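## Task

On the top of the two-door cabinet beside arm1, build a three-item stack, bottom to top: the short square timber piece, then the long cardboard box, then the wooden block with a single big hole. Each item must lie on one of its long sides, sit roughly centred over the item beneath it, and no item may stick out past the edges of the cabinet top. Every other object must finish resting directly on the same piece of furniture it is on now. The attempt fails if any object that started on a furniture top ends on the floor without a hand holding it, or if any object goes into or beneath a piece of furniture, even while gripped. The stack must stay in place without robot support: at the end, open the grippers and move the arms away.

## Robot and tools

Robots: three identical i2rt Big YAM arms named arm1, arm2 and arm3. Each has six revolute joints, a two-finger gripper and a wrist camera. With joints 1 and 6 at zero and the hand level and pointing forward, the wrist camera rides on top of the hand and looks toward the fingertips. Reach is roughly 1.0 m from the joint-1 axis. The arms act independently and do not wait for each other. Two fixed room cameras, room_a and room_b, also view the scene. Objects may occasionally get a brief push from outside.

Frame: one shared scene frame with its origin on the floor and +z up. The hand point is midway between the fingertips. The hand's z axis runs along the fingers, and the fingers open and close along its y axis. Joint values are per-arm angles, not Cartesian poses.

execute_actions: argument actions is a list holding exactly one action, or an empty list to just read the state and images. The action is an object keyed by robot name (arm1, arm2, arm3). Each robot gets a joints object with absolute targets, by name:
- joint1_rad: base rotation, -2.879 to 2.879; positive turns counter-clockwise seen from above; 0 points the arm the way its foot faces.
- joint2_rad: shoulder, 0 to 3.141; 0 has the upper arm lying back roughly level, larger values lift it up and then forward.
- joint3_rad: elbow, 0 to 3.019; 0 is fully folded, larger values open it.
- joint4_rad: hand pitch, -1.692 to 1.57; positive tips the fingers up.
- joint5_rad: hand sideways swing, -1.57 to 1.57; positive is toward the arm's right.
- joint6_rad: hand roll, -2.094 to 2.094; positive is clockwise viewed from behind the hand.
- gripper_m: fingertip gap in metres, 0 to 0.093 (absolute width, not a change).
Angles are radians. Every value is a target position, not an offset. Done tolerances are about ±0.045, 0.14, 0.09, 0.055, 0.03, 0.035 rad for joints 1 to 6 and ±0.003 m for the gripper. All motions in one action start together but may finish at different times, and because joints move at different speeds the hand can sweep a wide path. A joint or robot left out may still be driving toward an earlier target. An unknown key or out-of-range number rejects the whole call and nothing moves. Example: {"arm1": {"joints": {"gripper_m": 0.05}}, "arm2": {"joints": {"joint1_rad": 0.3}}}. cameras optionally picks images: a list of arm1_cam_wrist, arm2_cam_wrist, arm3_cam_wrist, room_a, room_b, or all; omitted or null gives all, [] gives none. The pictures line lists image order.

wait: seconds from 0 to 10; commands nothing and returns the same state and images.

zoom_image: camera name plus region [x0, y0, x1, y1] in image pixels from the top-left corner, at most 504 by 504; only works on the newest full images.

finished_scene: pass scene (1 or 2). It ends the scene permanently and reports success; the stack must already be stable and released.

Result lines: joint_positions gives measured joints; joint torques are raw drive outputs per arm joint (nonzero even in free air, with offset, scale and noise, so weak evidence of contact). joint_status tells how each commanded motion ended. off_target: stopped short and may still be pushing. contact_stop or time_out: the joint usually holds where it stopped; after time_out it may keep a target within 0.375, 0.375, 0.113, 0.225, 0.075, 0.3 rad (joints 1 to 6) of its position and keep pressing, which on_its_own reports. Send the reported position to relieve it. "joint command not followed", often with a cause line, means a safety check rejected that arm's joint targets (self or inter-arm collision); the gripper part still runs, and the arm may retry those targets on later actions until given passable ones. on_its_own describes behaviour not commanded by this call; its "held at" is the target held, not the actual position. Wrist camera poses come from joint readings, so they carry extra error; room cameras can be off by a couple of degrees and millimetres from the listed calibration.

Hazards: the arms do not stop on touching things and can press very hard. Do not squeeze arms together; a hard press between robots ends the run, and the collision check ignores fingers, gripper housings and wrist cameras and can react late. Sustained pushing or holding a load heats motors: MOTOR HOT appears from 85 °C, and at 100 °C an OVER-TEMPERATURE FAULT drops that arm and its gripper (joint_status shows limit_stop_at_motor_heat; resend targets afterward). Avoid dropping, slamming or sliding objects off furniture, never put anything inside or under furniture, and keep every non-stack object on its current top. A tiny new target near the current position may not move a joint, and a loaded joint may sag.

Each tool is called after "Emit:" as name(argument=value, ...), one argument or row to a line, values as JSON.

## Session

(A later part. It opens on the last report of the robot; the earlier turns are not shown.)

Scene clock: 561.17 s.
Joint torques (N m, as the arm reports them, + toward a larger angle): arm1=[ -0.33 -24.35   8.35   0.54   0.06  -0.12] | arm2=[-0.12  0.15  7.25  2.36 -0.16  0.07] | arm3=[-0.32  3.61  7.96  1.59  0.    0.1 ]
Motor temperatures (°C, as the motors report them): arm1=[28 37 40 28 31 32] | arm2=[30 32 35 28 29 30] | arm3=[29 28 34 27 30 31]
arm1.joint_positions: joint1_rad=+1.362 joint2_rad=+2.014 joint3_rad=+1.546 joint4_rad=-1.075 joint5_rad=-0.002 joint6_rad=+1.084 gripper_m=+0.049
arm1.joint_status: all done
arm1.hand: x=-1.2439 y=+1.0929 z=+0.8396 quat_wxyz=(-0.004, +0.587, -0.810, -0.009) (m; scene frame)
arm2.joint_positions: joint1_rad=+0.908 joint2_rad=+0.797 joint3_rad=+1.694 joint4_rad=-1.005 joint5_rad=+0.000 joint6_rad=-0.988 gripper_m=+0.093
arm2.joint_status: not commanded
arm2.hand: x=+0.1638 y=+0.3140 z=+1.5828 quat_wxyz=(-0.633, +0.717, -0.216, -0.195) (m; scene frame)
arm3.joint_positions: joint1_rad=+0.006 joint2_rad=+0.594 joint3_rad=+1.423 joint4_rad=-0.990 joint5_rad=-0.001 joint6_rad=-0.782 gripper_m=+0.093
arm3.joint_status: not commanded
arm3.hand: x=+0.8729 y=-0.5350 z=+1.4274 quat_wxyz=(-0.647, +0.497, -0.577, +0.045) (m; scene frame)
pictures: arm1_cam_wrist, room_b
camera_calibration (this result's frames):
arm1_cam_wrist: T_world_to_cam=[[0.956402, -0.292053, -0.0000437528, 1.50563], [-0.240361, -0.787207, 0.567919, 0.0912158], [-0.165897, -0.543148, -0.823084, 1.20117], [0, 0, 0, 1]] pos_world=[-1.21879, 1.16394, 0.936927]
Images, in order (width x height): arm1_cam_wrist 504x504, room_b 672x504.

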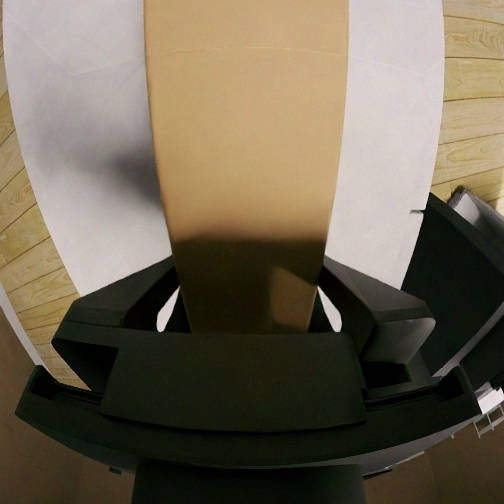

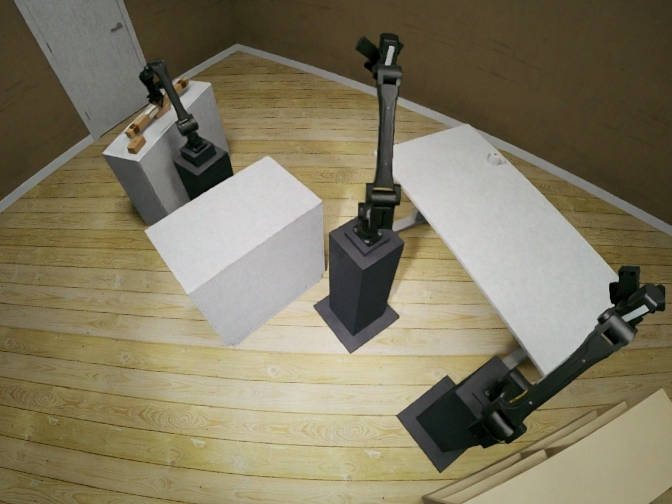

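Contact reached (q3 stopped short, q2 backed off). Release.

Emit:
execute_actions(
  actions=[
    {"arm1":{"joints":{"gripper_m":0.093}}},
  ],
  cameras=["arm1_cam_wrist"],
)

Emit:
execute_actions(
  actions=[
    {"arm1":{"joints":{"joint2_rad":1.8,"joint4_rad":-1.29}}},
  ],
  cameras=["arm1_cam_wrist","room_b"],
)

Scene clock: 563.87 s.
Joint torques (N m, as the arm reports them, + toward a larger angle): arm1=[ -0.21 -23.87   8.34   0.51   0.07  -0.11] | arm2=[ 0.12  0.64  7.29  2.2  -0.19  0.05] | arm3=[ 0.03  3.5   7.89  1.56 -0.02  0.12]
Motor temperatures (°C, as the motors report them): arm1=[28 37 40 28 31 32] | arm2=[30 32 35 28 29 30] | arm3=[29 28 34 27 30 31]
arm1.joint_positions: joint1_rad=+1.362 joint2_rad=+2.014 joint3_rad=+1.546 joint4_rad=-1.074 joint5_rad=-0.002 joint6_rad=+1.084 gripper_m=+0.093
arm1.joint_status: all done
arm1.hand: x=-1.2441 y=+1.0932 z=+0.8396 quat_wxyz=(-0.004, +0.587, -0.810, -0.009) (m; scene frame)
arm2.joint_positions: joint1_rad=+0.908 joint2_rad=+0.797 joint3_rad=+1.694 joint4_rad=-1.005 joint5_rad=+0.000 joint6_rad=-0.988 gripper_m=+0.093
arm2.joint_status: not commanded
arm2.hand: x=+0.1638 y=+0.3140 z=+1.5828 quat_wxyz=(-0.633, +0.717, -0.216, -0.195) (m; scene frame)
arm3.joint_positions: joint1_rad=+0.006 joint2_rad=+0.594 joint3_rad=+1.423 joint4_rad=-0.990 joint5_rad=-0.001 joint6_rad=-0.782 gripper_m=+0.093
arm3.joint_status: not commanded
arm3.hand: x=+0.8729 y=-0.5350 z=+1.4274 quat_wxyz=(-0.647, +0.497, -0.577, +0.045) (m; scene frame)
pictures: arm1_cam_wrist
camera_calibration (this result's frames):
arm1_cam_wrist: T_world_to_cam=[[0.956404, -0.292045, -0.00085879, 1.50652], [-0.24006, -0.787827, 0.567187, 0.0930395], [-0.166321, -0.542253, -0.823589, 1.2002], [0, 0, 0, 1]] pos_world=[-1.21889, 1.16409, 0.936997]
Images, in order (width x height): arm1_cam_wrist 504x504.

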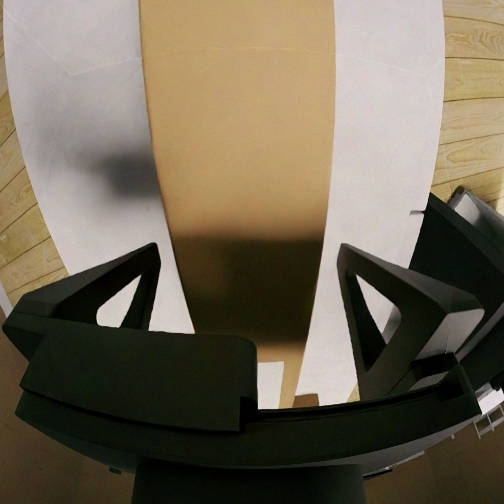

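Scene clock: 565.17 s.
Joint torques (N m, as the arm reports them, + toward a larger angle): arm1=[ -0.32 -19.63  10.23  -0.19   0.06  -0.11] | arm2=[-0.16  0.47  7.18  2.37 -0.17  0.05] | arm3=[ 0.11  3.99  8.14  1.52 -0.01  0.16]
Motor temperatures (°C, as the motors report them): arm1=[28 37 40 28 31 32] | arm2=[30 32 35 28 29 30] | arm3=[29 28 34 27 30 31]
arm1.joint_positions: joint1_rad=+1.362 joint2_rad=+1.798 joint3_rad=+1.532 joint4_rad=-1.283 joint5_rad=-0.002 joint6_rad=+1.084 gripper_m=+0.093
arm1.joint_status: all done
arm1.hand: x=-1.2139 y=+1.0600 z=+0.9526 quat_wxyz=(-0.005, +0.587, -0.810, -0.006) (m; scene frame)
arm2.joint_positions: joint1_rad=+0.908 joint2_rad=+0.797 joint3_rad=+1.694 joint4_rad=-1.005 joint5_rad=+0.000 joint6_rad=-0.988 gripper_m=+0.093
arm2.joint_status: not commanded
arm2.hand: x=+0.1638 y=+0.3140 z=+1.5828 quat_wxyz=(-0.633, +0.717, -0.216, -0.195) (m; scene frame)
arm3.joint_positions: joint1_rad=+0.006 joint2_rad=+0.594 joint3_rad=+1.423 joint4_rad=-0.990 joint5_rad=-0.001 joint6_rad=-0.782 gripper_m=+0.093
arm3.joint_status: not commanded
arm3.hand: x=+0.8729 y=-0.5350 z=+1.4274 quat_wxyz=(-0.647, +0.497, -0.577, +0.045) (m; scene frame)
pictures: arm1_cam_wrist, room_b
camera_calibration (this result's frames):
arm1_cam_wrist: T_world_to_cam=[[0.956369, -0.292119, 0.00499461, 1.46254], [-0.242842, -0.785303, 0.569497, 0.00176377], [-0.162438, -0.545862, -0.821978, 1.2873], [0, 0, 0, 1]] pos_world=[-1.18919, 1.13131, 1.04982]
Images, in order (width x height): arm1_cam_wrist 504x504, room_b 672x504.

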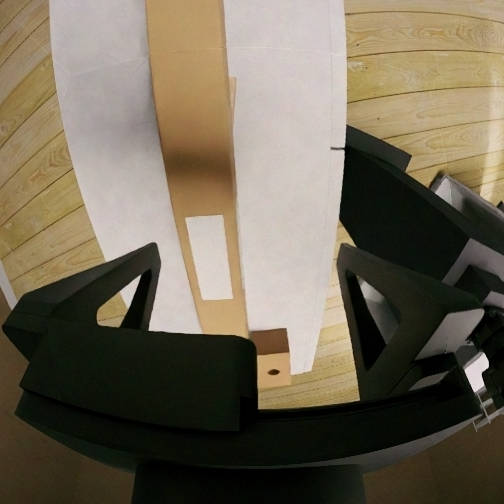

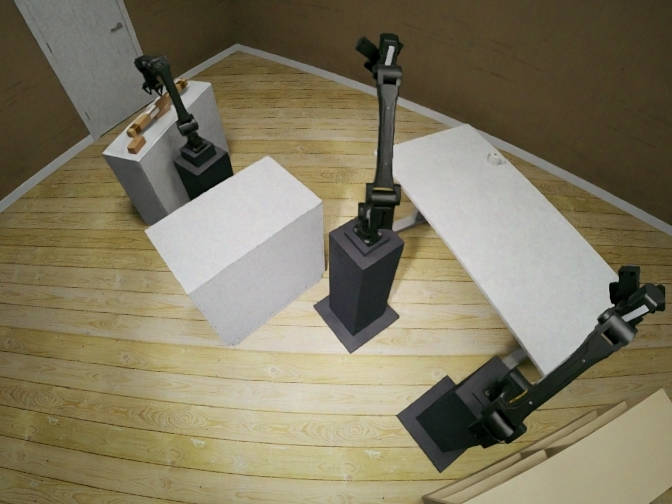

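Emit:
execute_actions(
  actions=[
    {"arm1":{"joints":{"joint1_rad":2.045,"joint2_rad":1.60,"joint3_rad":1.175,"joint4_rad":-1.13,"joint6_rad":1.71}}},
  ],
  cameras=["arm1_cam_wrist","room_b"],
)

Scene clock: 574.07 s.
Joint torques (N m, as the arm reports them, + toward a larger angle): arm1=[ -0.03 -16.08   9.04   0.26   0.06   0.12] | arm2=[-0.48  0.11  7.3   2.32 -0.17  0.05] | arm3=[-0.12  4.33  7.96  1.47  0.02  0.1 ]
Motor temperatures (°C, as the motors report them): arm1=[28 36 40 28 31 32] | arm2=[30 32 35 28 29 30] | arm3=[29 28 34 27 30 31]
arm1.joint_positions: joint1_rad=+2.051 joint2_rad=+1.603 joint3_rad=+1.167 joint4_rad=-1.137 joint5_rad=-0.002 joint6_rad=+1.696 gripper_m=+0.093
arm1.joint_status: all done
arm1.hand: x=-1.2782 y=+0.7177 z=+0.9131 quat_wxyz=(-0.007, +0.617, -0.787, +0.006) (m; scene frame)
arm2.joint_positions: joint1_rad=+0.908 joint2_rad=+0.797 joint3_rad=+1.694 joint4_rad=-1.005 joint5_rad=+0.000 joint6_rad=-0.988 gripper_m=+0.093
arm2.joint_status: not commanded
arm2.hand: x=+0.1638 y=+0.3140 z=+1.5828 quat_wxyz=(-0.633, +0.717, -0.216, -0.195) (m; scene frame)
arm3.joint_positions: joint1_rad=+0.006 joint2_rad=+0.594 joint3_rad=+1.423 joint4_rad=-0.990 joint5_rad=-0.001 joint6_rad=-0.782 gripper_m=+0.093
arm3.joint_status: not commanded
arm3.hand: x=+0.8729 y=-0.5350 z=+1.4274 quat_wxyz=(-0.647, +0.497, -0.577, +0.045) (m; scene frame)
pictures: arm1_cam_wrist, room_b
camera_calibration (this result's frames):
arm1_cam_wrist: T_world_to_cam=[[0.975489, -0.218404, 0.0268558, 1.3758], [-0.193289, -0.792124, 0.578946, -0.200555], [-0.105171, -0.569947, -0.814923, 1.14156], [0, 0, 0, 1]] pos_world=[-1.26078, 0.792244, 1.00945]
Images, in order (width x height): arm1_cam_wrist 504x504, room_b 672x504.

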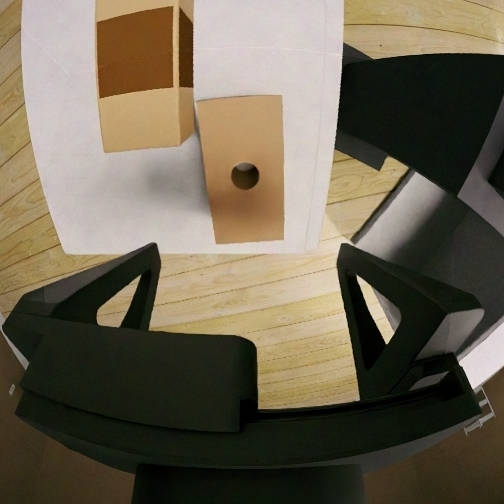

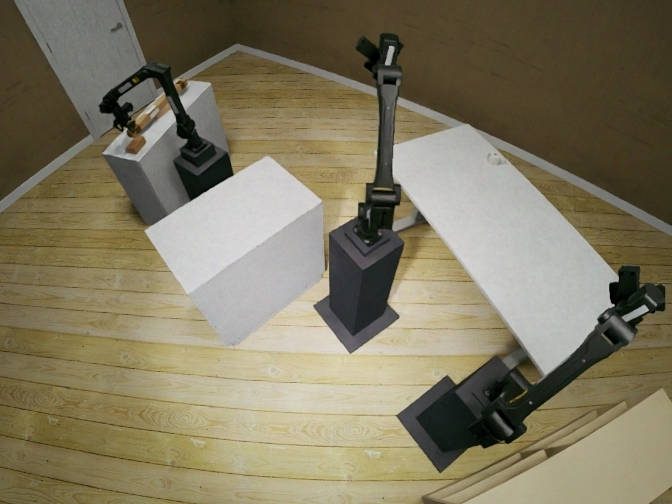

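Emit:
execute_actions(
  actions=[
    {"arm1":{"joints":{"joint2_rad":1.69,"joint3_rad":1.097,"joint4_rad":-0.955,"joint6_rad":1.615}}},
  ],
  cameras=["arm1_cam_wrist"],
)

Scene clock: 608.07 s.
Joint torques (N m, as the arm reports them, + toward a larger angle): arm1=[ -0.1  -17.98   8.41   0.33   0.06  -0.13] | arm2=[-0.1   0.34  7.23  2.26 -0.16  0.05] | arm3=[-0.24  3.79  8.13  1.46 -0.03  0.09]
Motor temperatures (°C, as the motors report them): arm1=[28 35 40 28 31 32] | arm2=[30 31 34 28 29 30] | arm3=[29 28 35 27 30 31]
arm1.joint_positions: joint1_rad=+2.051 joint2_rad=+1.704 joint3_rad=+1.087 joint4_rad=-0.963 joint5_rad=-0.002 joint6_rad=+1.629 gripper_m=+0.093
arm1.joint_status: all done
arm1.hand: x=-1.2779 y=+0.7178 z=+0.8432 quat_wxyz=(-0.009, +0.643, -0.766, +0.009) (m; scene frame)
arm2.joint_positions: joint1_rad=+0.908 joint2_rad=+0.797 joint3_rad=+1.694 joint4_rad=-1.005 joint5_rad=+0.000 joint6_rad=-0.988 gripper_m=+0.093
arm2.joint_status: not commanded
arm2.hand: x=+0.1638 y=+0.3140 z=+1.5828 quat_wxyz=(-0.633, +0.717, -0.216, -0.195) (m; scene frame)
arm3.joint_positions: joint1_rad=+0.006 joint2_rad=+0.594 joint3_rad=+1.423 joint4_rad=-0.990 joint5_rad=-0.001 joint6_rad=-0.782 gripper_m=+0.093
arm3.joint_status: not commanded
arm3.hand: x=+0.8729 y=-0.5350 z=+1.4274 quat_wxyz=(-0.647, +0.497, -0.577, +0.045) (m; scene frame)
pictures: arm1_cam_wrist
camera_calibration (this result's frames):
arm1_cam_wrist: T_world_to_cam=[[0.987562, -0.153193, 0.0354029, 1.33882], [-0.145175, -0.801954, 0.579478, -0.0917954], [-0.0603805, -0.57741, -0.814219, 1.14671], [0, 0, 0, 1]] pos_world=[-1.26625, 0.793604, 0.93947]
Images, in order (width x height): arm1_cam_wrist 504x504.

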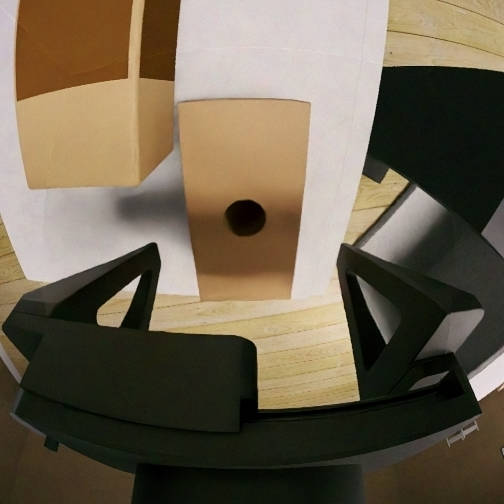

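Emit:
execute_actions(
  actions=[
    {"arm1":{"joints":{"joint2_rad":1.783,"joint3_rad":1.054,"joint4_rad":-0.808}}},
  ],
  cameras=["arm1_cam_wrist"],
)

Scene clock: 612.43 s.
Joint torques (N m, as the arm reports them, + toward a larger angle): arm1=[ -0.13 -17.95   7.42   0.43   0.06  -0.14] | arm2=[ 0.29  0.3   7.31  2.32 -0.17  0.05] | arm3=[-0.18  3.04  8.03  1.51  0.04  0.12]
Motor temperatures (°C, as the motors report them): arm1=[28 35 40 28 31 32] | arm2=[30 31 34 28 29 30] | arm3=[29 28 35 27 30 31]
arm1.joint_positions: joint1_rad=+2.051 joint2_rad=+1.793 joint3_rad=+1.047 joint4_rad=-0.816 joint5_rad=-0.002 joint6_rad=+1.629 gripper_m=+0.093
arm1.joint_status: all done
arm1.hand: x=-1.2829 y=+0.7186 z=+0.7932 quat_wxyz=(-0.003, +0.643, -0.766, +0.002) (m; scene frame)
arm2.joint_positions: joint1_rad=+0.908 joint2_rad=+0.797 joint3_rad=+1.694 joint4_rad=-1.005 joint5_rad=+0.000 joint6_rad=-0.988 gripper_m=+0.093
arm2.joint_status: not commanded
arm2.hand: x=+0.1638 y=+0.3140 z=+1.5828 quat_wxyz=(-0.633, +0.717, -0.216, -0.195) (m; scene frame)
arm3.joint_positions: joint1_rad=+0.006 joint2_rad=+0.594 joint3_rad=+1.423 joint4_rad=-0.990 joint5_rad=-0.001 joint6_rad=-0.782 gripper_m=+0.093
arm3.joint_status: not commanded
arm3.hand: x=+0.8729 y=-0.5350 z=+1.4274 quat_wxyz=(-0.647, +0.497, -0.577, +0.045) (m; scene frame)
pictures: arm1_cam_wrist
camera_calibration (this result's frames):
arm1_cam_wrist: T_world_to_cam=[[0.988171, -0.152443, 0.0167322, 1.36065], [-0.133751, -0.803309, 0.580349, -0.0480351], [-0.0750289, -0.575722, -0.814196, 1.0861], [0, 0, 0, 1]] pos_world=[-1.26949, 0.794128, 0.88941]
Images, in order (width x height): arm1_cam_wrist 504x504.

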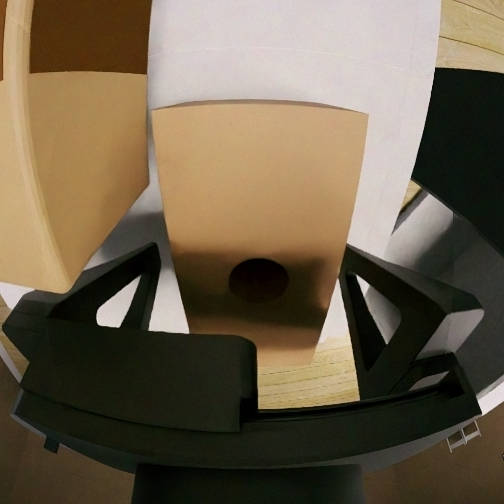

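Emit:
execute_actions(
  actions=[
    {"arm1":{"joints":{"gripper_m":0.04}}},
  ],
  cameras=["arm1_cam_wrist"],
)

Emit:
execute_actions(
  actions=[
    {"arm1":{"joints":{"joint2_rad":1.55,"joint3_rad":1.2,"joint4_rad":-1.2}}},
  ],
  cameras=["arm1_cam_wrist","room_b"],
)

Scene clock: 615.23 s.
Joint torques (N m, as the arm reports them, + toward a larger angle): arm1=[ -0.11 -17.96   7.35   0.29   0.05  -0.13] | arm2=[-0.06  0.23  7.25  2.28 -0.16  0.06] | arm3=[-0.5   3.58  8.08  1.64  0.01  0.11]
Motor temperatures (°C, as the motors report them): arm1=[28 36 40 28 31 32] | arm2=[30 31 34 28 29 30] | arm3=[29 28 35 27 30 31]
arm1.joint_positions: joint1_rad=+2.051 joint2_rad=+1.793 joint3_rad=+1.047 joint4_rad=-0.815 joint5_rad=-0.001 joint6_rad=+1.627 gripper_m=+0.059
arm1.joint_status: gripper_m off_target (ended at +0.059, target +0.040)
arm1.hand: x=-1.2831 y=+0.7187 z=+0.7931 quat_wxyz=(-0.003, +0.644, -0.765, +0.002) (m; scene frame)
arm2.joint_positions: joint1_rad=+0.908 joint2_rad=+0.797 joint3_rad=+1.694 joint4_rad=-1.005 joint5_rad=+0.000 joint6_rad=-0.988 gripper_m=+0.093
arm2.joint_status: not commanded
arm2.hand: x=+0.1638 y=+0.3140 z=+1.5828 quat_wxyz=(-0.633, +0.717, -0.216, -0.195) (m; scene frame)
arm3.joint_positions: joint1_rad=+0.006 joint2_rad=+0.594 joint3_rad=+1.423 joint4_rad=-0.990 joint5_rad=-0.001 joint6_rad=-0.782 gripper_m=+0.093
arm3.joint_status: not commanded
arm3.hand: x=+0.8729 y=-0.5350 z=+1.4274 quat_wxyz=(-0.647, +0.497, -0.577, +0.045) (m; scene frame)
pictures: arm1_cam_wrist
camera_calibration (this result's frames):
arm1_cam_wrist: T_world_to_cam=[[0.988369, -0.151314, 0.0151953, 1.36159], [-0.131973, -0.803779, 0.580105, -0.045116], [-0.0755642, -0.575363, -0.8144, 1.08527], [0, 0, 0, 1]] pos_world=[-1.2697, 0.794188, 0.889324]
Images, in order (width x height): arm1_cam_wrist 504x504.

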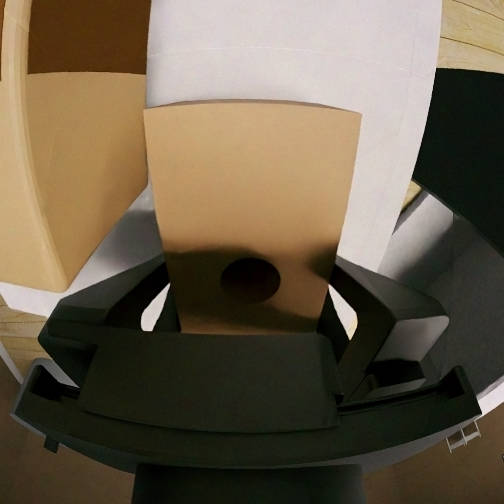

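Scene clock: 616.50 s.
Joint torques (N m, as the arm reports them, + toward a larger angle): arm1=[ -0.1  -16.72  10.86  -0.19   0.05  -0.12] | arm2=[-0.4   0.28  7.3   2.25 -0.17  0.04] | arm3=[ 0.01  3.76  7.78  1.62 -0.01  0.1 ]
Motor temperatures (°C, as the motors report them): arm1=[28 36 40 28 31 32] | arm2=[30 31 34 28 29 30] | arm3=[29 28 35 27 30 31]
arm1.joint_positions: joint1_rad=+2.051 joint2_rad=+1.565 joint3_rad=+1.176 joint4_rad=-1.192 joint5_rad=-0.001 joint6_rad=+1.627 gripper_m=+0.059
arm1.joint_status: all done
arm1.hand: x=-1.2692 y=+0.7166 z=+0.9321 quat_wxyz=(-0.010, +0.644, -0.765, +0.009) (m; scene frame)
arm2.joint_positions: joint1_rad=+0.908 joint2_rad=+0.797 joint3_rad=+1.694 joint4_rad=-1.005 joint5_rad=+0.000 joint6_rad=-0.988 gripper_m=+0.093
arm2.joint_status: not commanded
arm2.hand: x=+0.1638 y=+0.3140 z=+1.5828 quat_wxyz=(-0.633, +0.717, -0.216, -0.195) (m; scene frame)
arm3.joint_positions: joint1_rad=+0.006 joint2_rad=+0.594 joint3_rad=+1.423 joint4_rad=-0.990 joint5_rad=-0.001 joint6_rad=-0.782 gripper_m=+0.093
arm3.joint_status: not commanded
arm3.hand: x=+0.8729 y=-0.5350 z=+1.4274 quat_wxyz=(-0.647, +0.497, -0.577, +0.045) (m; scene frame)
pictures: arm1_cam_wrist, room_b
camera_calibration (this result's frames):
arm1_cam_wrist: T_world_to_cam=[[0.987869, -0.150933, 0.0365371, 1.32459], [-0.144015, -0.802393, 0.579159, -0.140957], [-0.058097, -0.577394, -0.814396, 1.22203], [0, 0, 0, 1]] pos_world=[-1.25782, 0.792414, 1.02845]
Images, in order (width x height): arm1_cam_wrist 504x504, room_b 672x504.

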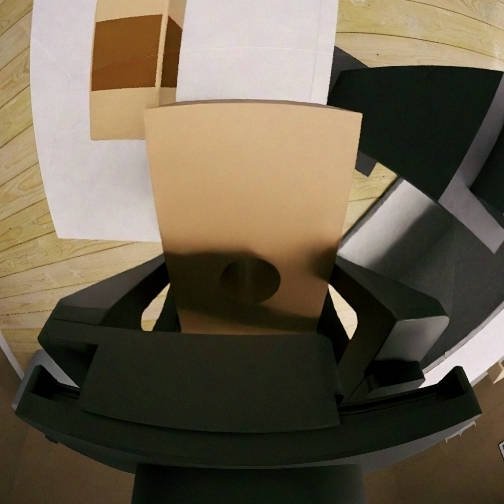

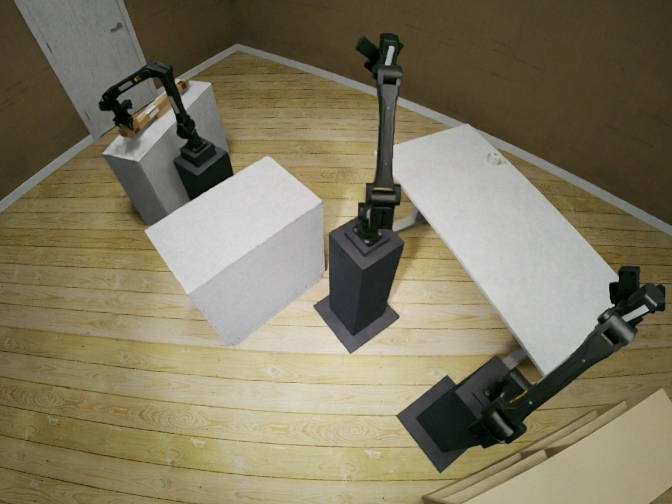

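Emit:
zoom_image(
  camera="room_b",
  region=[100, 60, 210, 170],
)

Region (100, 60, 210, 170) of room_b's 672x504 image, scaled by 4.582, with more detail than that image has.

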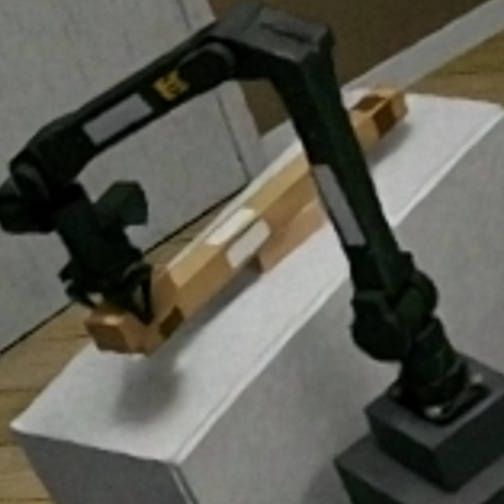

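Emit:
execute_actions(
  actions=[],
  cameras=["room_a"],
)

Emit:
zoom_image(
  camera="room_a",
  region=[405, 175, 495, 235],
)

Scene clock: 626.63 s.
Joint torques (N m, as the arm reports them, + toward a larger angle): arm1=[ -0.06 -16.86  10.72  -0.35   0.04  -0.12] | arm2=[ 0.23  0.45  7.23  2.22 -0.16  0.05] | arm3=[-0.1   3.91  8.11  1.59 -0.03  0.09]
Motor temperatures (°C, as the motors report them): arm1=[28 35 40 28 31 32] | arm2=[30 31 34 28 29 30] | arm3=[29 28 35 27 30 31]
arm1.joint_positions: joint1_rad=+2.051 joint2_rad=+1.565 joint3_rad=+1.176 joint4_rad=-1.192 joint5_rad=-0.001 joint6_rad=+1.627 gripper_m=+0.059
arm1.joint_status: all done
arm1.hand: x=-1.2692 y=+0.7166 z=+0.9321 quat_wxyz=(-0.010, +0.644, -0.765, +0.009) (m; scene frame)
arm2.joint_positions: joint1_rad=+0.908 joint2_rad=+0.797 joint3_rad=+1.694 joint4_rad=-1.005 joint5_rad=+0.000 joint6_rad=-0.988 gripper_m=+0.093
arm2.joint_status: not commanded
arm2.hand: x=+0.1638 y=+0.3140 z=+1.5828 quat_wxyz=(-0.633, +0.717, -0.216, -0.195) (m; scene frame)
arm3.joint_positions: joint1_rad=+0.006 joint2_rad=+0.594 joint3_rad=+1.423 joint4_rad=-0.990 joint5_rad=-0.001 joint6_rad=-0.782 gripper_m=+0.093
arm3.joint_status: not commanded
arm3.hand: x=+0.8729 y=-0.5350 z=+1.4274 quat_wxyz=(-0.647, +0.497, -0.577, +0.045) (m; scene frame)
pictures: room_a
Images, in order (width x height): room_a 672x504.

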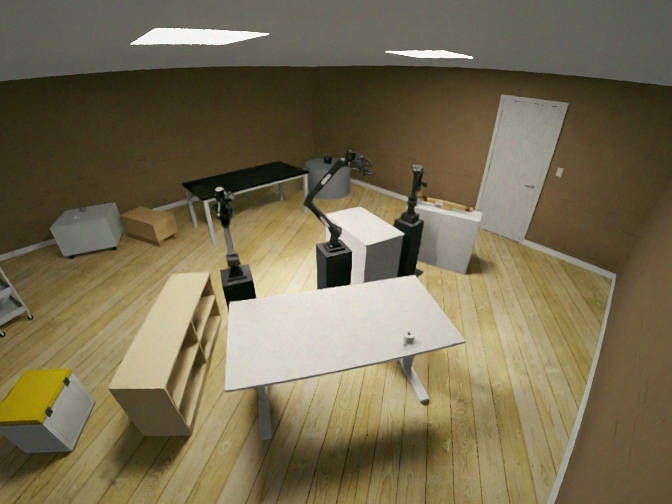

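Region (405, 175, 495, 235) of room_a's 672x504 image, scaled by 5.600, with more detail than that image has.

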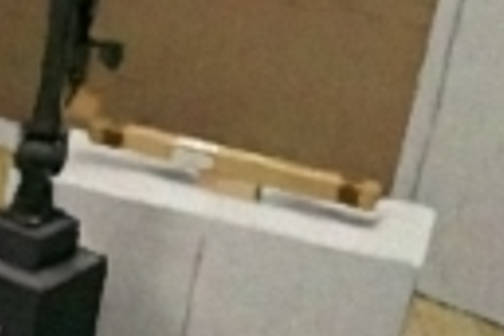

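Emit:
execute_actions(
  actions=[
    {"arm1":{"joints":{"joint1_rad":1.378,"joint2_rad":1.8,"joint3_rad":1.695,"joint4_rad":-1.4,"joint6_rad":1.068}}},
  ],
  cameras=[],
)

Emit:
execute_actions(
  actions=[
    {"arm1":{"joints":{"joint2_rad":1.938,"joint4_rad":-1.27}}},
  ],
  cameras=["arm1_cam_wrist","room_b"],
)

Scene clock: 643.27 s.
Joint torques (N m, as the arm reports them, + toward a larger angle): arm1=[ -0.57 -22.74  13.06  -0.24   0.03  -0.12] | arm2=[-0.19  0.73  7.31  2.34 -0.17  0.  ] | arm3=[-0.42  3.57  7.9   1.49 -0.03  0.14]
Motor temperatures (°C, as the motors report them): arm1=[28 36 41 28 31 32] | arm2=[30 31 34 28 29 30] | arm3=[29 28 35 27 30 31]
arm1.joint_positions: joint1_rad=+1.384 joint2_rad=+1.820 joint3_rad=+1.652 joint4_rad=-1.393 joint5_rad=-0.001 joint6_rad=+1.082 gripper_m=+0.059
arm1.joint_status: all done
arm1.hand: x=-1.2319 y=+1.0609 z=+0.9858 quat_wxyz=(-0.006, +0.596, -0.803, -0.001) (m; scene frame)
arm2.joint_positions: joint1_rad=+0.908 joint2_rad=+0.797 joint3_rad=+1.694 joint4_rad=-1.005 joint5_rad=+0.000 joint6_rad=-0.988 gripper_m=+0.093
arm2.joint_status: not commanded
arm2.hand: x=+0.1638 y=+0.3140 z=+1.5828 quat_wxyz=(-0.633, +0.717, -0.216, -0.195) (m; scene frame)
arm3.joint_positions: joint1_rad=+0.006 joint2_rad=+0.594 joint3_rad=+1.423 joint4_rad=-0.990 joint5_rad=-0.001 joint6_rad=-0.782 gripper_m=+0.093
arm3.joint_status: not commanded
arm3.hand: x=+0.8729 y=-0.5350 z=+1.4274 quat_wxyz=(-0.647, +0.497, -0.577, +0.045) (m; scene frame)
pictures: none
No camera images: the call's "cameras" was empty. Leave "cameras" out to get every camera's image.

Scene clock: 644.30 s.
Joint torques (N m, as the arm reports them, + toward a larger angle): arm1=[ -0.3  -25.26  12.46   0.18   0.03  -0.13] | arm2=[-0.25 -0.05  7.23  2.25 -0.14  0.05] | arm3=[-0.1   4.08  7.89  1.58  0.03  0.12]
Motor temperatures (°C, as the motors report them): arm1=[28 36 41 28 31 32] | arm2=[30 31 34 28 29 30] | arm3=[29 28 35 27 30 31]
arm1.joint_positions: joint1_rad=+1.383 joint2_rad=+1.973 joint3_rad=+1.655 joint4_rad=-1.275 joint5_rad=-0.001 joint6_rad=+1.080 gripper_m=+0.059
arm1.joint_status: all done
arm1.hand: x=-1.2514 y=+1.0822 z=+0.9015 quat_wxyz=(-0.008, +0.596, -0.802, +0.015) (m; scene frame)
arm2.joint_positions: joint1_rad=+0.908 joint2_rad=+0.797 joint3_rad=+1.694 joint4_rad=-1.005 joint5_rad=+0.000 joint6_rad=-0.988 gripper_m=+0.093
arm2.joint_status: not commanded
arm2.hand: x=+0.1638 y=+0.3140 z=+1.5828 quat_wxyz=(-0.633, +0.717, -0.216, -0.195) (m; scene frame)
arm3.joint_positions: joint1_rad=+0.006 joint2_rad=+0.594 joint3_rad=+1.423 joint4_rad=-0.990 joint5_rad=-0.001 joint6_rad=-0.782 gripper_m=+0.093
arm3.joint_status: not commanded
arm3.hand: x=+0.8729 y=-0.5350 z=+1.4274 quat_wxyz=(-0.647, +0.497, -0.577, +0.045) (m; scene frame)
pictures: arm1_cam_wrist, room_b
camera_calibration (this result's frames):
arm1_cam_wrist: T_world_to_cam=[[0.962311, -0.268458, 0.0434601, 1.45232], [-0.242186, -0.77327, 0.586003, 0.0120938], [-0.123711, -0.574442, -0.809142, 1.31914], [0, 0, 0, 1]] pos_world=[-1.23146, 1.15701, 0.997164]
Images, in order (width x height): arm1_cam_wrist 504x504, room_b 672x504.

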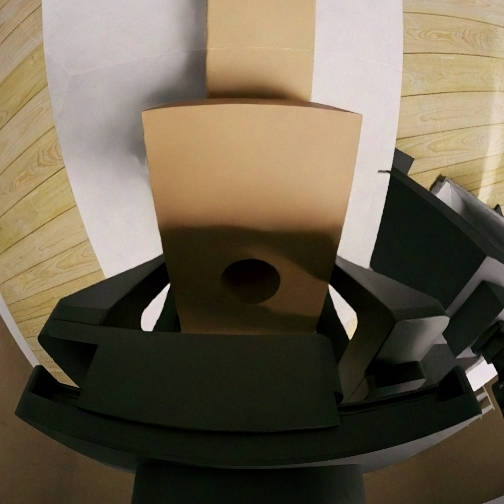

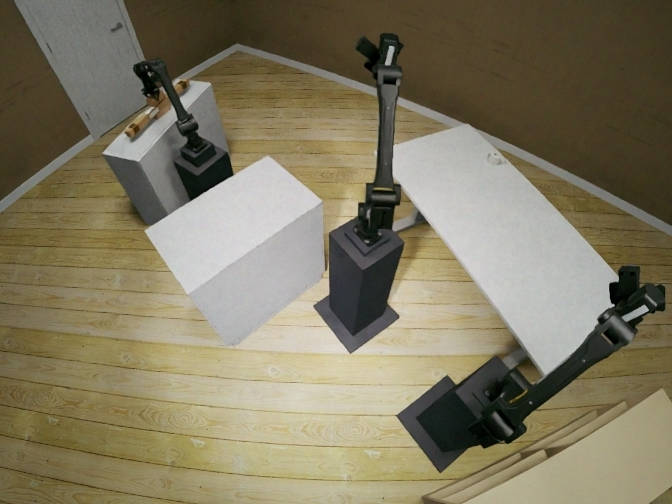

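Emit:
execute_actions(
  actions=[
    {"arm1":{"joints":{"joint1_rad":1.362,"joint3_rad":1.635,"joint4_rad":-1.212}}},
  ],
  cameras=["arm1_cam_wrist","room_b"],
)

Scene clock: 653.40 s.
Joint torques (N m, as the arm reports them, + toward a larger angle): arm1=[ -0.52 -25.13   9.5    0.4    0.1   -0.13] | arm2=[-0.66  0.36  7.26  2.32 -0.14  0.05] | arm3=[-0.17  4.14  7.92  1.54  0.    0.11]
Motor temperatures (°C, as the motors report them): arm1=[28 36 42 28 31 32] | arm2=[30 31 34 28 29 30] | arm3=[29 28 35 27 30 31]
arm1.joint_positions: joint1_rad=+1.370 joint2_rad=+1.968 joint3_rad=+1.627 joint4_rad=-1.220 joint5_rad=-0.002 joint6_rad=+1.080 gripper_m=+0.059
arm1.joint_status: all done
arm1.hand: x=-1.2484 y=+1.0897 z=+0.8937 quat_wxyz=(-0.005, +0.591, -0.806, +0.000) (m; scene frame)
arm2.joint_positions: joint1_rad=+0.908 joint2_rad=+0.797 joint3_rad=+1.694 joint4_rad=-1.005 joint5_rad=+0.000 joint6_rad=-0.988 gripper_m=+0.093
arm2.joint_status: not commanded
arm2.hand: x=+0.1638 y=+0.3140 z=+1.5828 quat_wxyz=(-0.633, +0.717, -0.216, -0.195) (m; scene frame)
arm3.joint_positions: joint1_rad=+0.006 joint2_rad=+0.594 joint3_rad=+1.423 joint4_rad=-0.990 joint5_rad=-0.001 joint6_rad=-0.782 gripper_m=+0.093
arm3.joint_status: not commanded
arm3.hand: x=+0.8729 y=-0.5350 z=+1.4274 quat_wxyz=(-0.647, +0.497, -0.577, +0.045) (m; scene frame)
pictures: arm1_cam_wrist, room_b
camera_calibration (this result's frames):
arm1_cam_wrist: T_world_to_cam=[[0.95952, -0.281203, 0.0156994, 1.48693], [-0.238725, -0.782468, 0.575112, 0.0473279], [-0.149439, -0.55558, -0.817924, 1.27272], [0, 0, 0, 1]] pos_world=[-1.22525, 1.16226, 0.990422]
Images, in order (width x height): arm1_cam_wrist 504x504, room_b 672x504.

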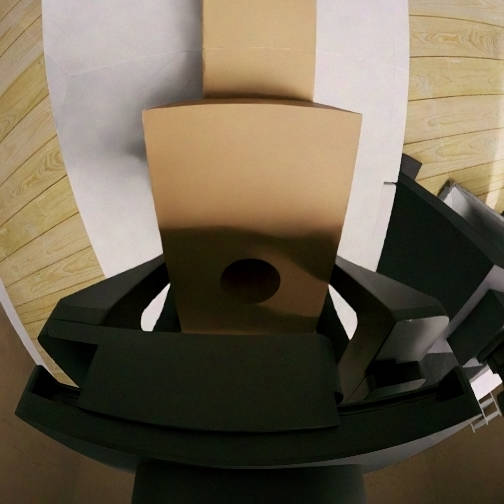

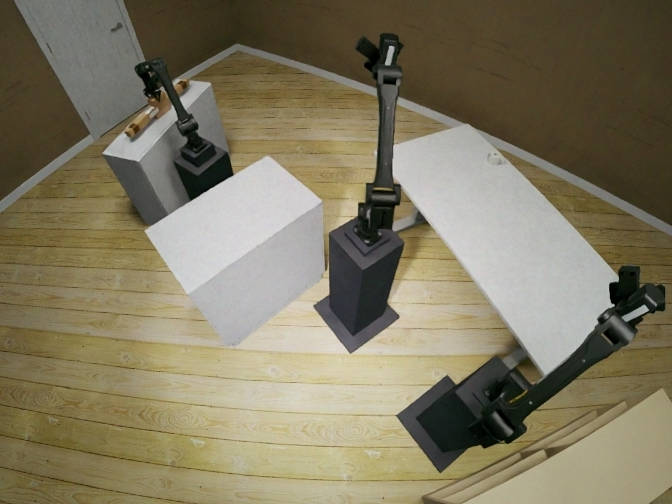

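Emit:
execute_actions(
  actions=[
    {"arm1":{"joints":{"joint3_rad":1.613,"joint4_rad":-1.195}}},
  ],
  cameras=["arm1_cam_wrist"],
)

Scene clock: 656.03 s.
Joint torques (N m, as the arm reports them, + toward a larger angle): arm1=[ -0.58 -24.29   8.87   0.44   0.09  -0.13] | arm2=[-0.49  0.52  7.28  2.3  -0.16  0.05] | arm3=[ 0.27  3.94  8.04  1.48 -0.02  0.11]
Motor temperatures (°C, as the motors report them): arm1=[28 36 42 28 31 32] | arm2=[30 31 34 28 29 30] | arm3=[29 28 35 27 30 31]
arm1.joint_positions: joint1_rad=+1.370 joint2_rad=+1.960 joint3_rad=+1.612 joint4_rad=-1.203 joint5_rad=-0.002 joint6_rad=+1.080 gripper_m=+0.059
arm1.joint_status: all done
arm1.hand: x=-1.2477 y=+1.0890 z=+0.8934 quat_wxyz=(-0.004, +0.592, -0.806, -0.005) (m; scene frame)
arm2.joint_positions: joint1_rad=+0.908 joint2_rad=+0.797 joint3_rad=+1.694 joint4_rad=-1.005 joint5_rad=+0.000 joint6_rad=-0.988 gripper_m=+0.093
arm2.joint_status: not commanded
arm2.hand: x=+0.1638 y=+0.3140 z=+1.5828 quat_wxyz=(-0.633, +0.717, -0.216, -0.195) (m; scene frame)
arm3.joint_positions: joint1_rad=+0.006 joint2_rad=+0.594 joint3_rad=+1.423 joint4_rad=-0.990 joint5_rad=-0.001 joint6_rad=-0.782 gripper_m=+0.093
arm3.joint_status: not commanded
arm3.hand: x=+0.8729 y=-0.5350 z=+1.4274 quat_wxyz=(-0.647, +0.497, -0.577, +0.045) (m; scene frame)
pictures: arm1_cam_wrist
camera_calibration (this result's frames):
arm1_cam_wrist: T_world_to_cam=[[0.959747, -0.280794, 0.00638659, 1.49422], [-0.234041, -0.78696, 0.570893, 0.0616278], [-0.155277, -0.549408, -0.821, 1.2609], [0, 0, 0, 1]] pos_world=[-1.22386, 1.16081, 0.990474]
Images, in order (width x height): arm1_cam_wrist 504x504.

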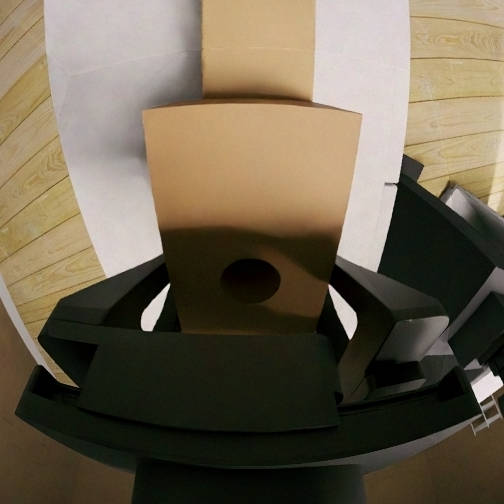

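Contact (z stayed at 0.893). Release and lift away.

Emit:
execute_actions(
  actions=[
    {"arm1":{"joints":{"gripper_m":0.093}}},
  ],
  cameras=["arm1_cam_wrist"],
)

Emit:
execute_actions(
  actions=[
    {"arm1":{"joints":{"joint2_rad":1.6,"joint4_rad":-1.5}}},
  ],
  cameras=["arm1_cam_wrist","room_b","room_a"],
)

Scene clock: 658.37 s.
Joint torques (N m, as the arm reports them, + toward a larger angle): arm1=[ -0.54 -24.2    8.82   0.44   0.07  -0.12] | arm2=[-0.06  0.3   7.35  2.38 -0.16  0.08] | arm3=[-0.36  4.09  8.01  1.43  0.01  0.09]
Motor temperatures (°C, as the motors report them): arm1=[28 37 41 28 31 32] | arm2=[30 31 34 28 29 30] | arm3=[29 28 35 27 30 31]
arm1.joint_positions: joint1_rad=+1.370 joint2_rad=+1.959 joint3_rad=+1.612 joint4_rad=-1.203 joint5_rad=-0.002 joint6_rad=+1.080 gripper_m=+0.093
arm1.joint_status: all done
arm1.hand: x=-1.2477 y=+1.0890 z=+0.8940 quat_wxyz=(-0.004, +0.592, -0.806, -0.006) (m; scene frame)
arm2.joint_positions: joint1_rad=+0.908 joint2_rad=+0.797 joint3_rad=+1.694 joint4_rad=-1.005 joint5_rad=+0.000 joint6_rad=-0.988 gripper_m=+0.093
arm2.joint_status: not commanded
arm2.hand: x=+0.1638 y=+0.3140 z=+1.5828 quat_wxyz=(-0.633, +0.717, -0.216, -0.195) (m; scene frame)
arm3.joint_positions: joint1_rad=+0.006 joint2_rad=+0.594 joint3_rad=+1.423 joint4_rad=-0.990 joint5_rad=-0.001 joint6_rad=-0.782 gripper_m=+0.093
arm3.joint_status: not commanded
arm3.hand: x=+0.8729 y=-0.5350 z=+1.4274 quat_wxyz=(-0.647, +0.497, -0.577, +0.045) (m; scene frame)
pictures: arm1_cam_wrist
camera_calibration (this result's frames):
arm1_cam_wrist: T_world_to_cam=[[0.959755, -0.280785, 0.00538844, 1.49517], [-0.233572, -0.78743, 0.570437, 0.0627794], [-0.155927, -0.548739, -0.821324, 1.2602], [0, 0, 0, 1]] pos_world=[-1.22383, 1.16078, 0.991166]
Images, in order (width x height): arm1_cam_wrist 504x504.

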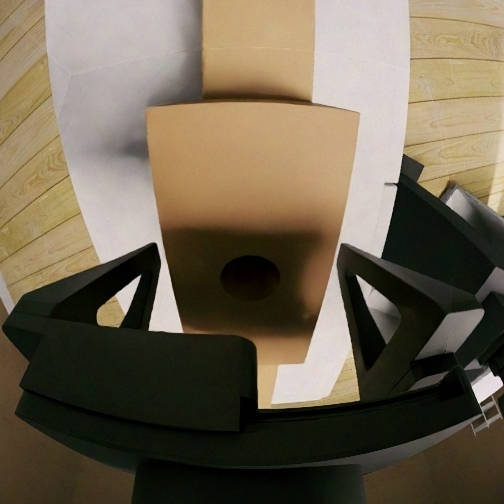

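Scene clock: 659.83 s.
Joint torques (N m, as the arm reports them, + toward a larger angle): arm1=[ -0.48 -18.29  10.87   0.     0.05  -0.13] | arm2=[-0.07  0.61  7.29  2.27 -0.15  0.04] | arm3=[-0.2   4.01  8.03  1.51 -0.01  0.12]
Motor temperatures (°C, as the motors report them): arm1=[28 37 41 28 31 32] | arm2=[30 31 34 28 29 30] | arm3=[29 28 35 27 30 31]
arm1.joint_positions: joint1_rad=+1.370 joint2_rad=+1.609 joint3_rad=+1.598 joint4_rad=-1.495 joint5_rad=-0.002 joint6_rad=+1.080 gripper_m=+0.093
arm1.joint_status: all done
arm1.hand: x=-1.1873 y=+1.0245 z=+1.0720 quat_wxyz=(-0.001, +0.591, -0.806, -0.028) (m; scene frame)
arm2.joint_positions: joint1_rad=+0.908 joint2_rad=+0.797 joint3_rad=+1.694 joint4_rad=-1.005 joint5_rad=+0.000 joint6_rad=-0.988 gripper_m=+0.093
arm2.joint_status: not commanded
arm2.hand: x=+0.1638 y=+0.3140 z=+1.5828 quat_wxyz=(-0.633, +0.717, -0.216, -0.195) (m; scene frame)
arm3.joint_positions: joint1_rad=+0.006 joint2_rad=+0.594 joint3_rad=+1.423 joint4_rad=-0.990 joint5_rad=-0.001 joint6_rad=-0.782 gripper_m=+0.093
arm3.joint_status: not commanded
arm3.hand: x=+0.8729 y=-0.5350 z=+1.4274 quat_wxyz=(-0.647, +0.497, -0.577, +0.045) (m; scene frame)
pictures: arm1_cam_wrist, room_a, room_b
camera_calibration (this result's frames):
arm1_cam_wrist: T_world_to_cam=[[0.959485, -0.279843, -0.032821, 1.45782], [-0.216085, -0.805582, 0.551674, -0.0160123], [-0.180822, -0.522231, -0.833414, 1.33661], [0, 0, 0, 1]] pos_world=[-1.16053, 1.09308, 1.17063]
Images, in order (width x height): arm1_cam_wrist 504x504, room_a 672x504, room_b 672x504.

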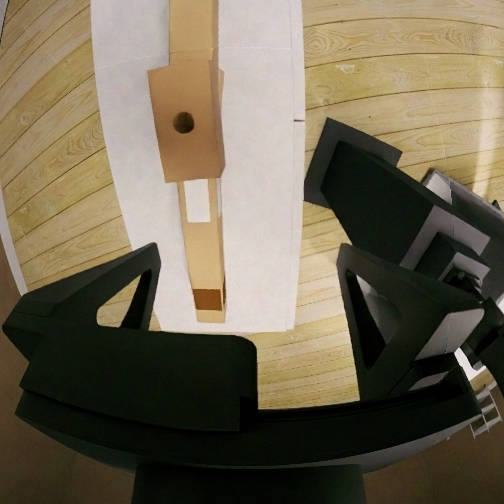

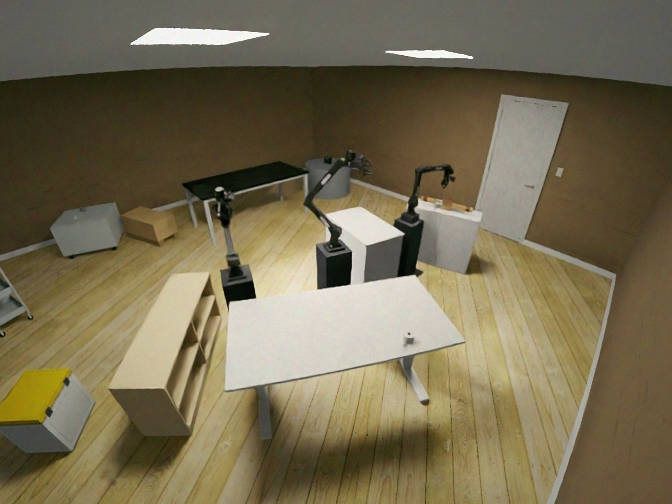

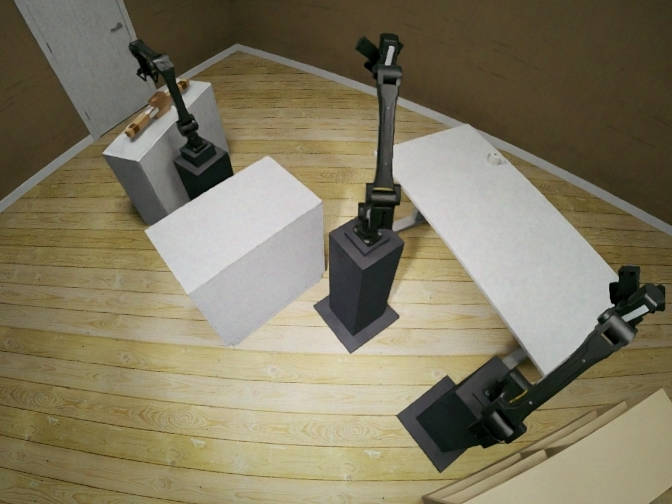

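Emit:
zoom_image(
  camera="room_a",
  region=[405, 160, 495, 235],
)

Emit:
zoom_image(
  camera="room_b",
  region=[100, 40, 220, 170],
)

Region (405, 160, 495, 235) of room_a's 672x504 image, scaled by 5.600, with more detail than that image has.

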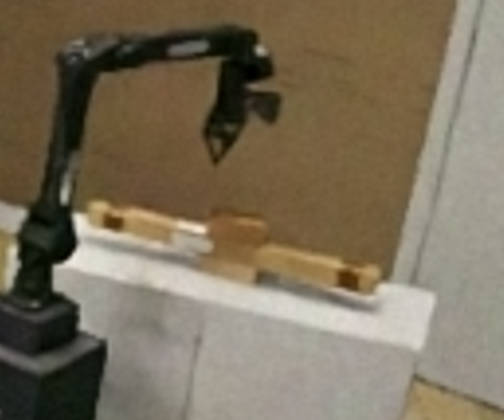

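Region (100, 40, 220, 170) of room_b's 672x504 image, scaled by 3.877, with more detail than that image has; it fills the left 465 columns of this view, and the rest is white.

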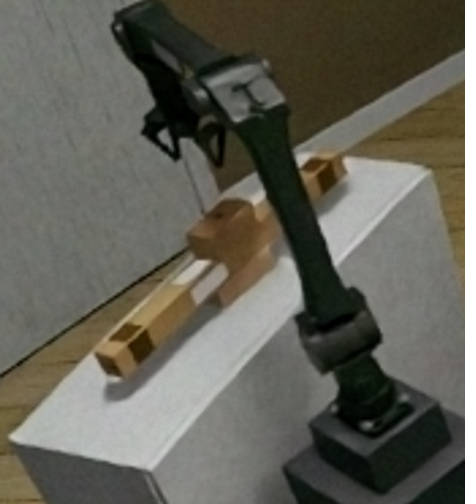

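The stack is in place and the hand is clear.

Emit:
finished_scene(
  scene=1,
)

The scene is finished: the task was done.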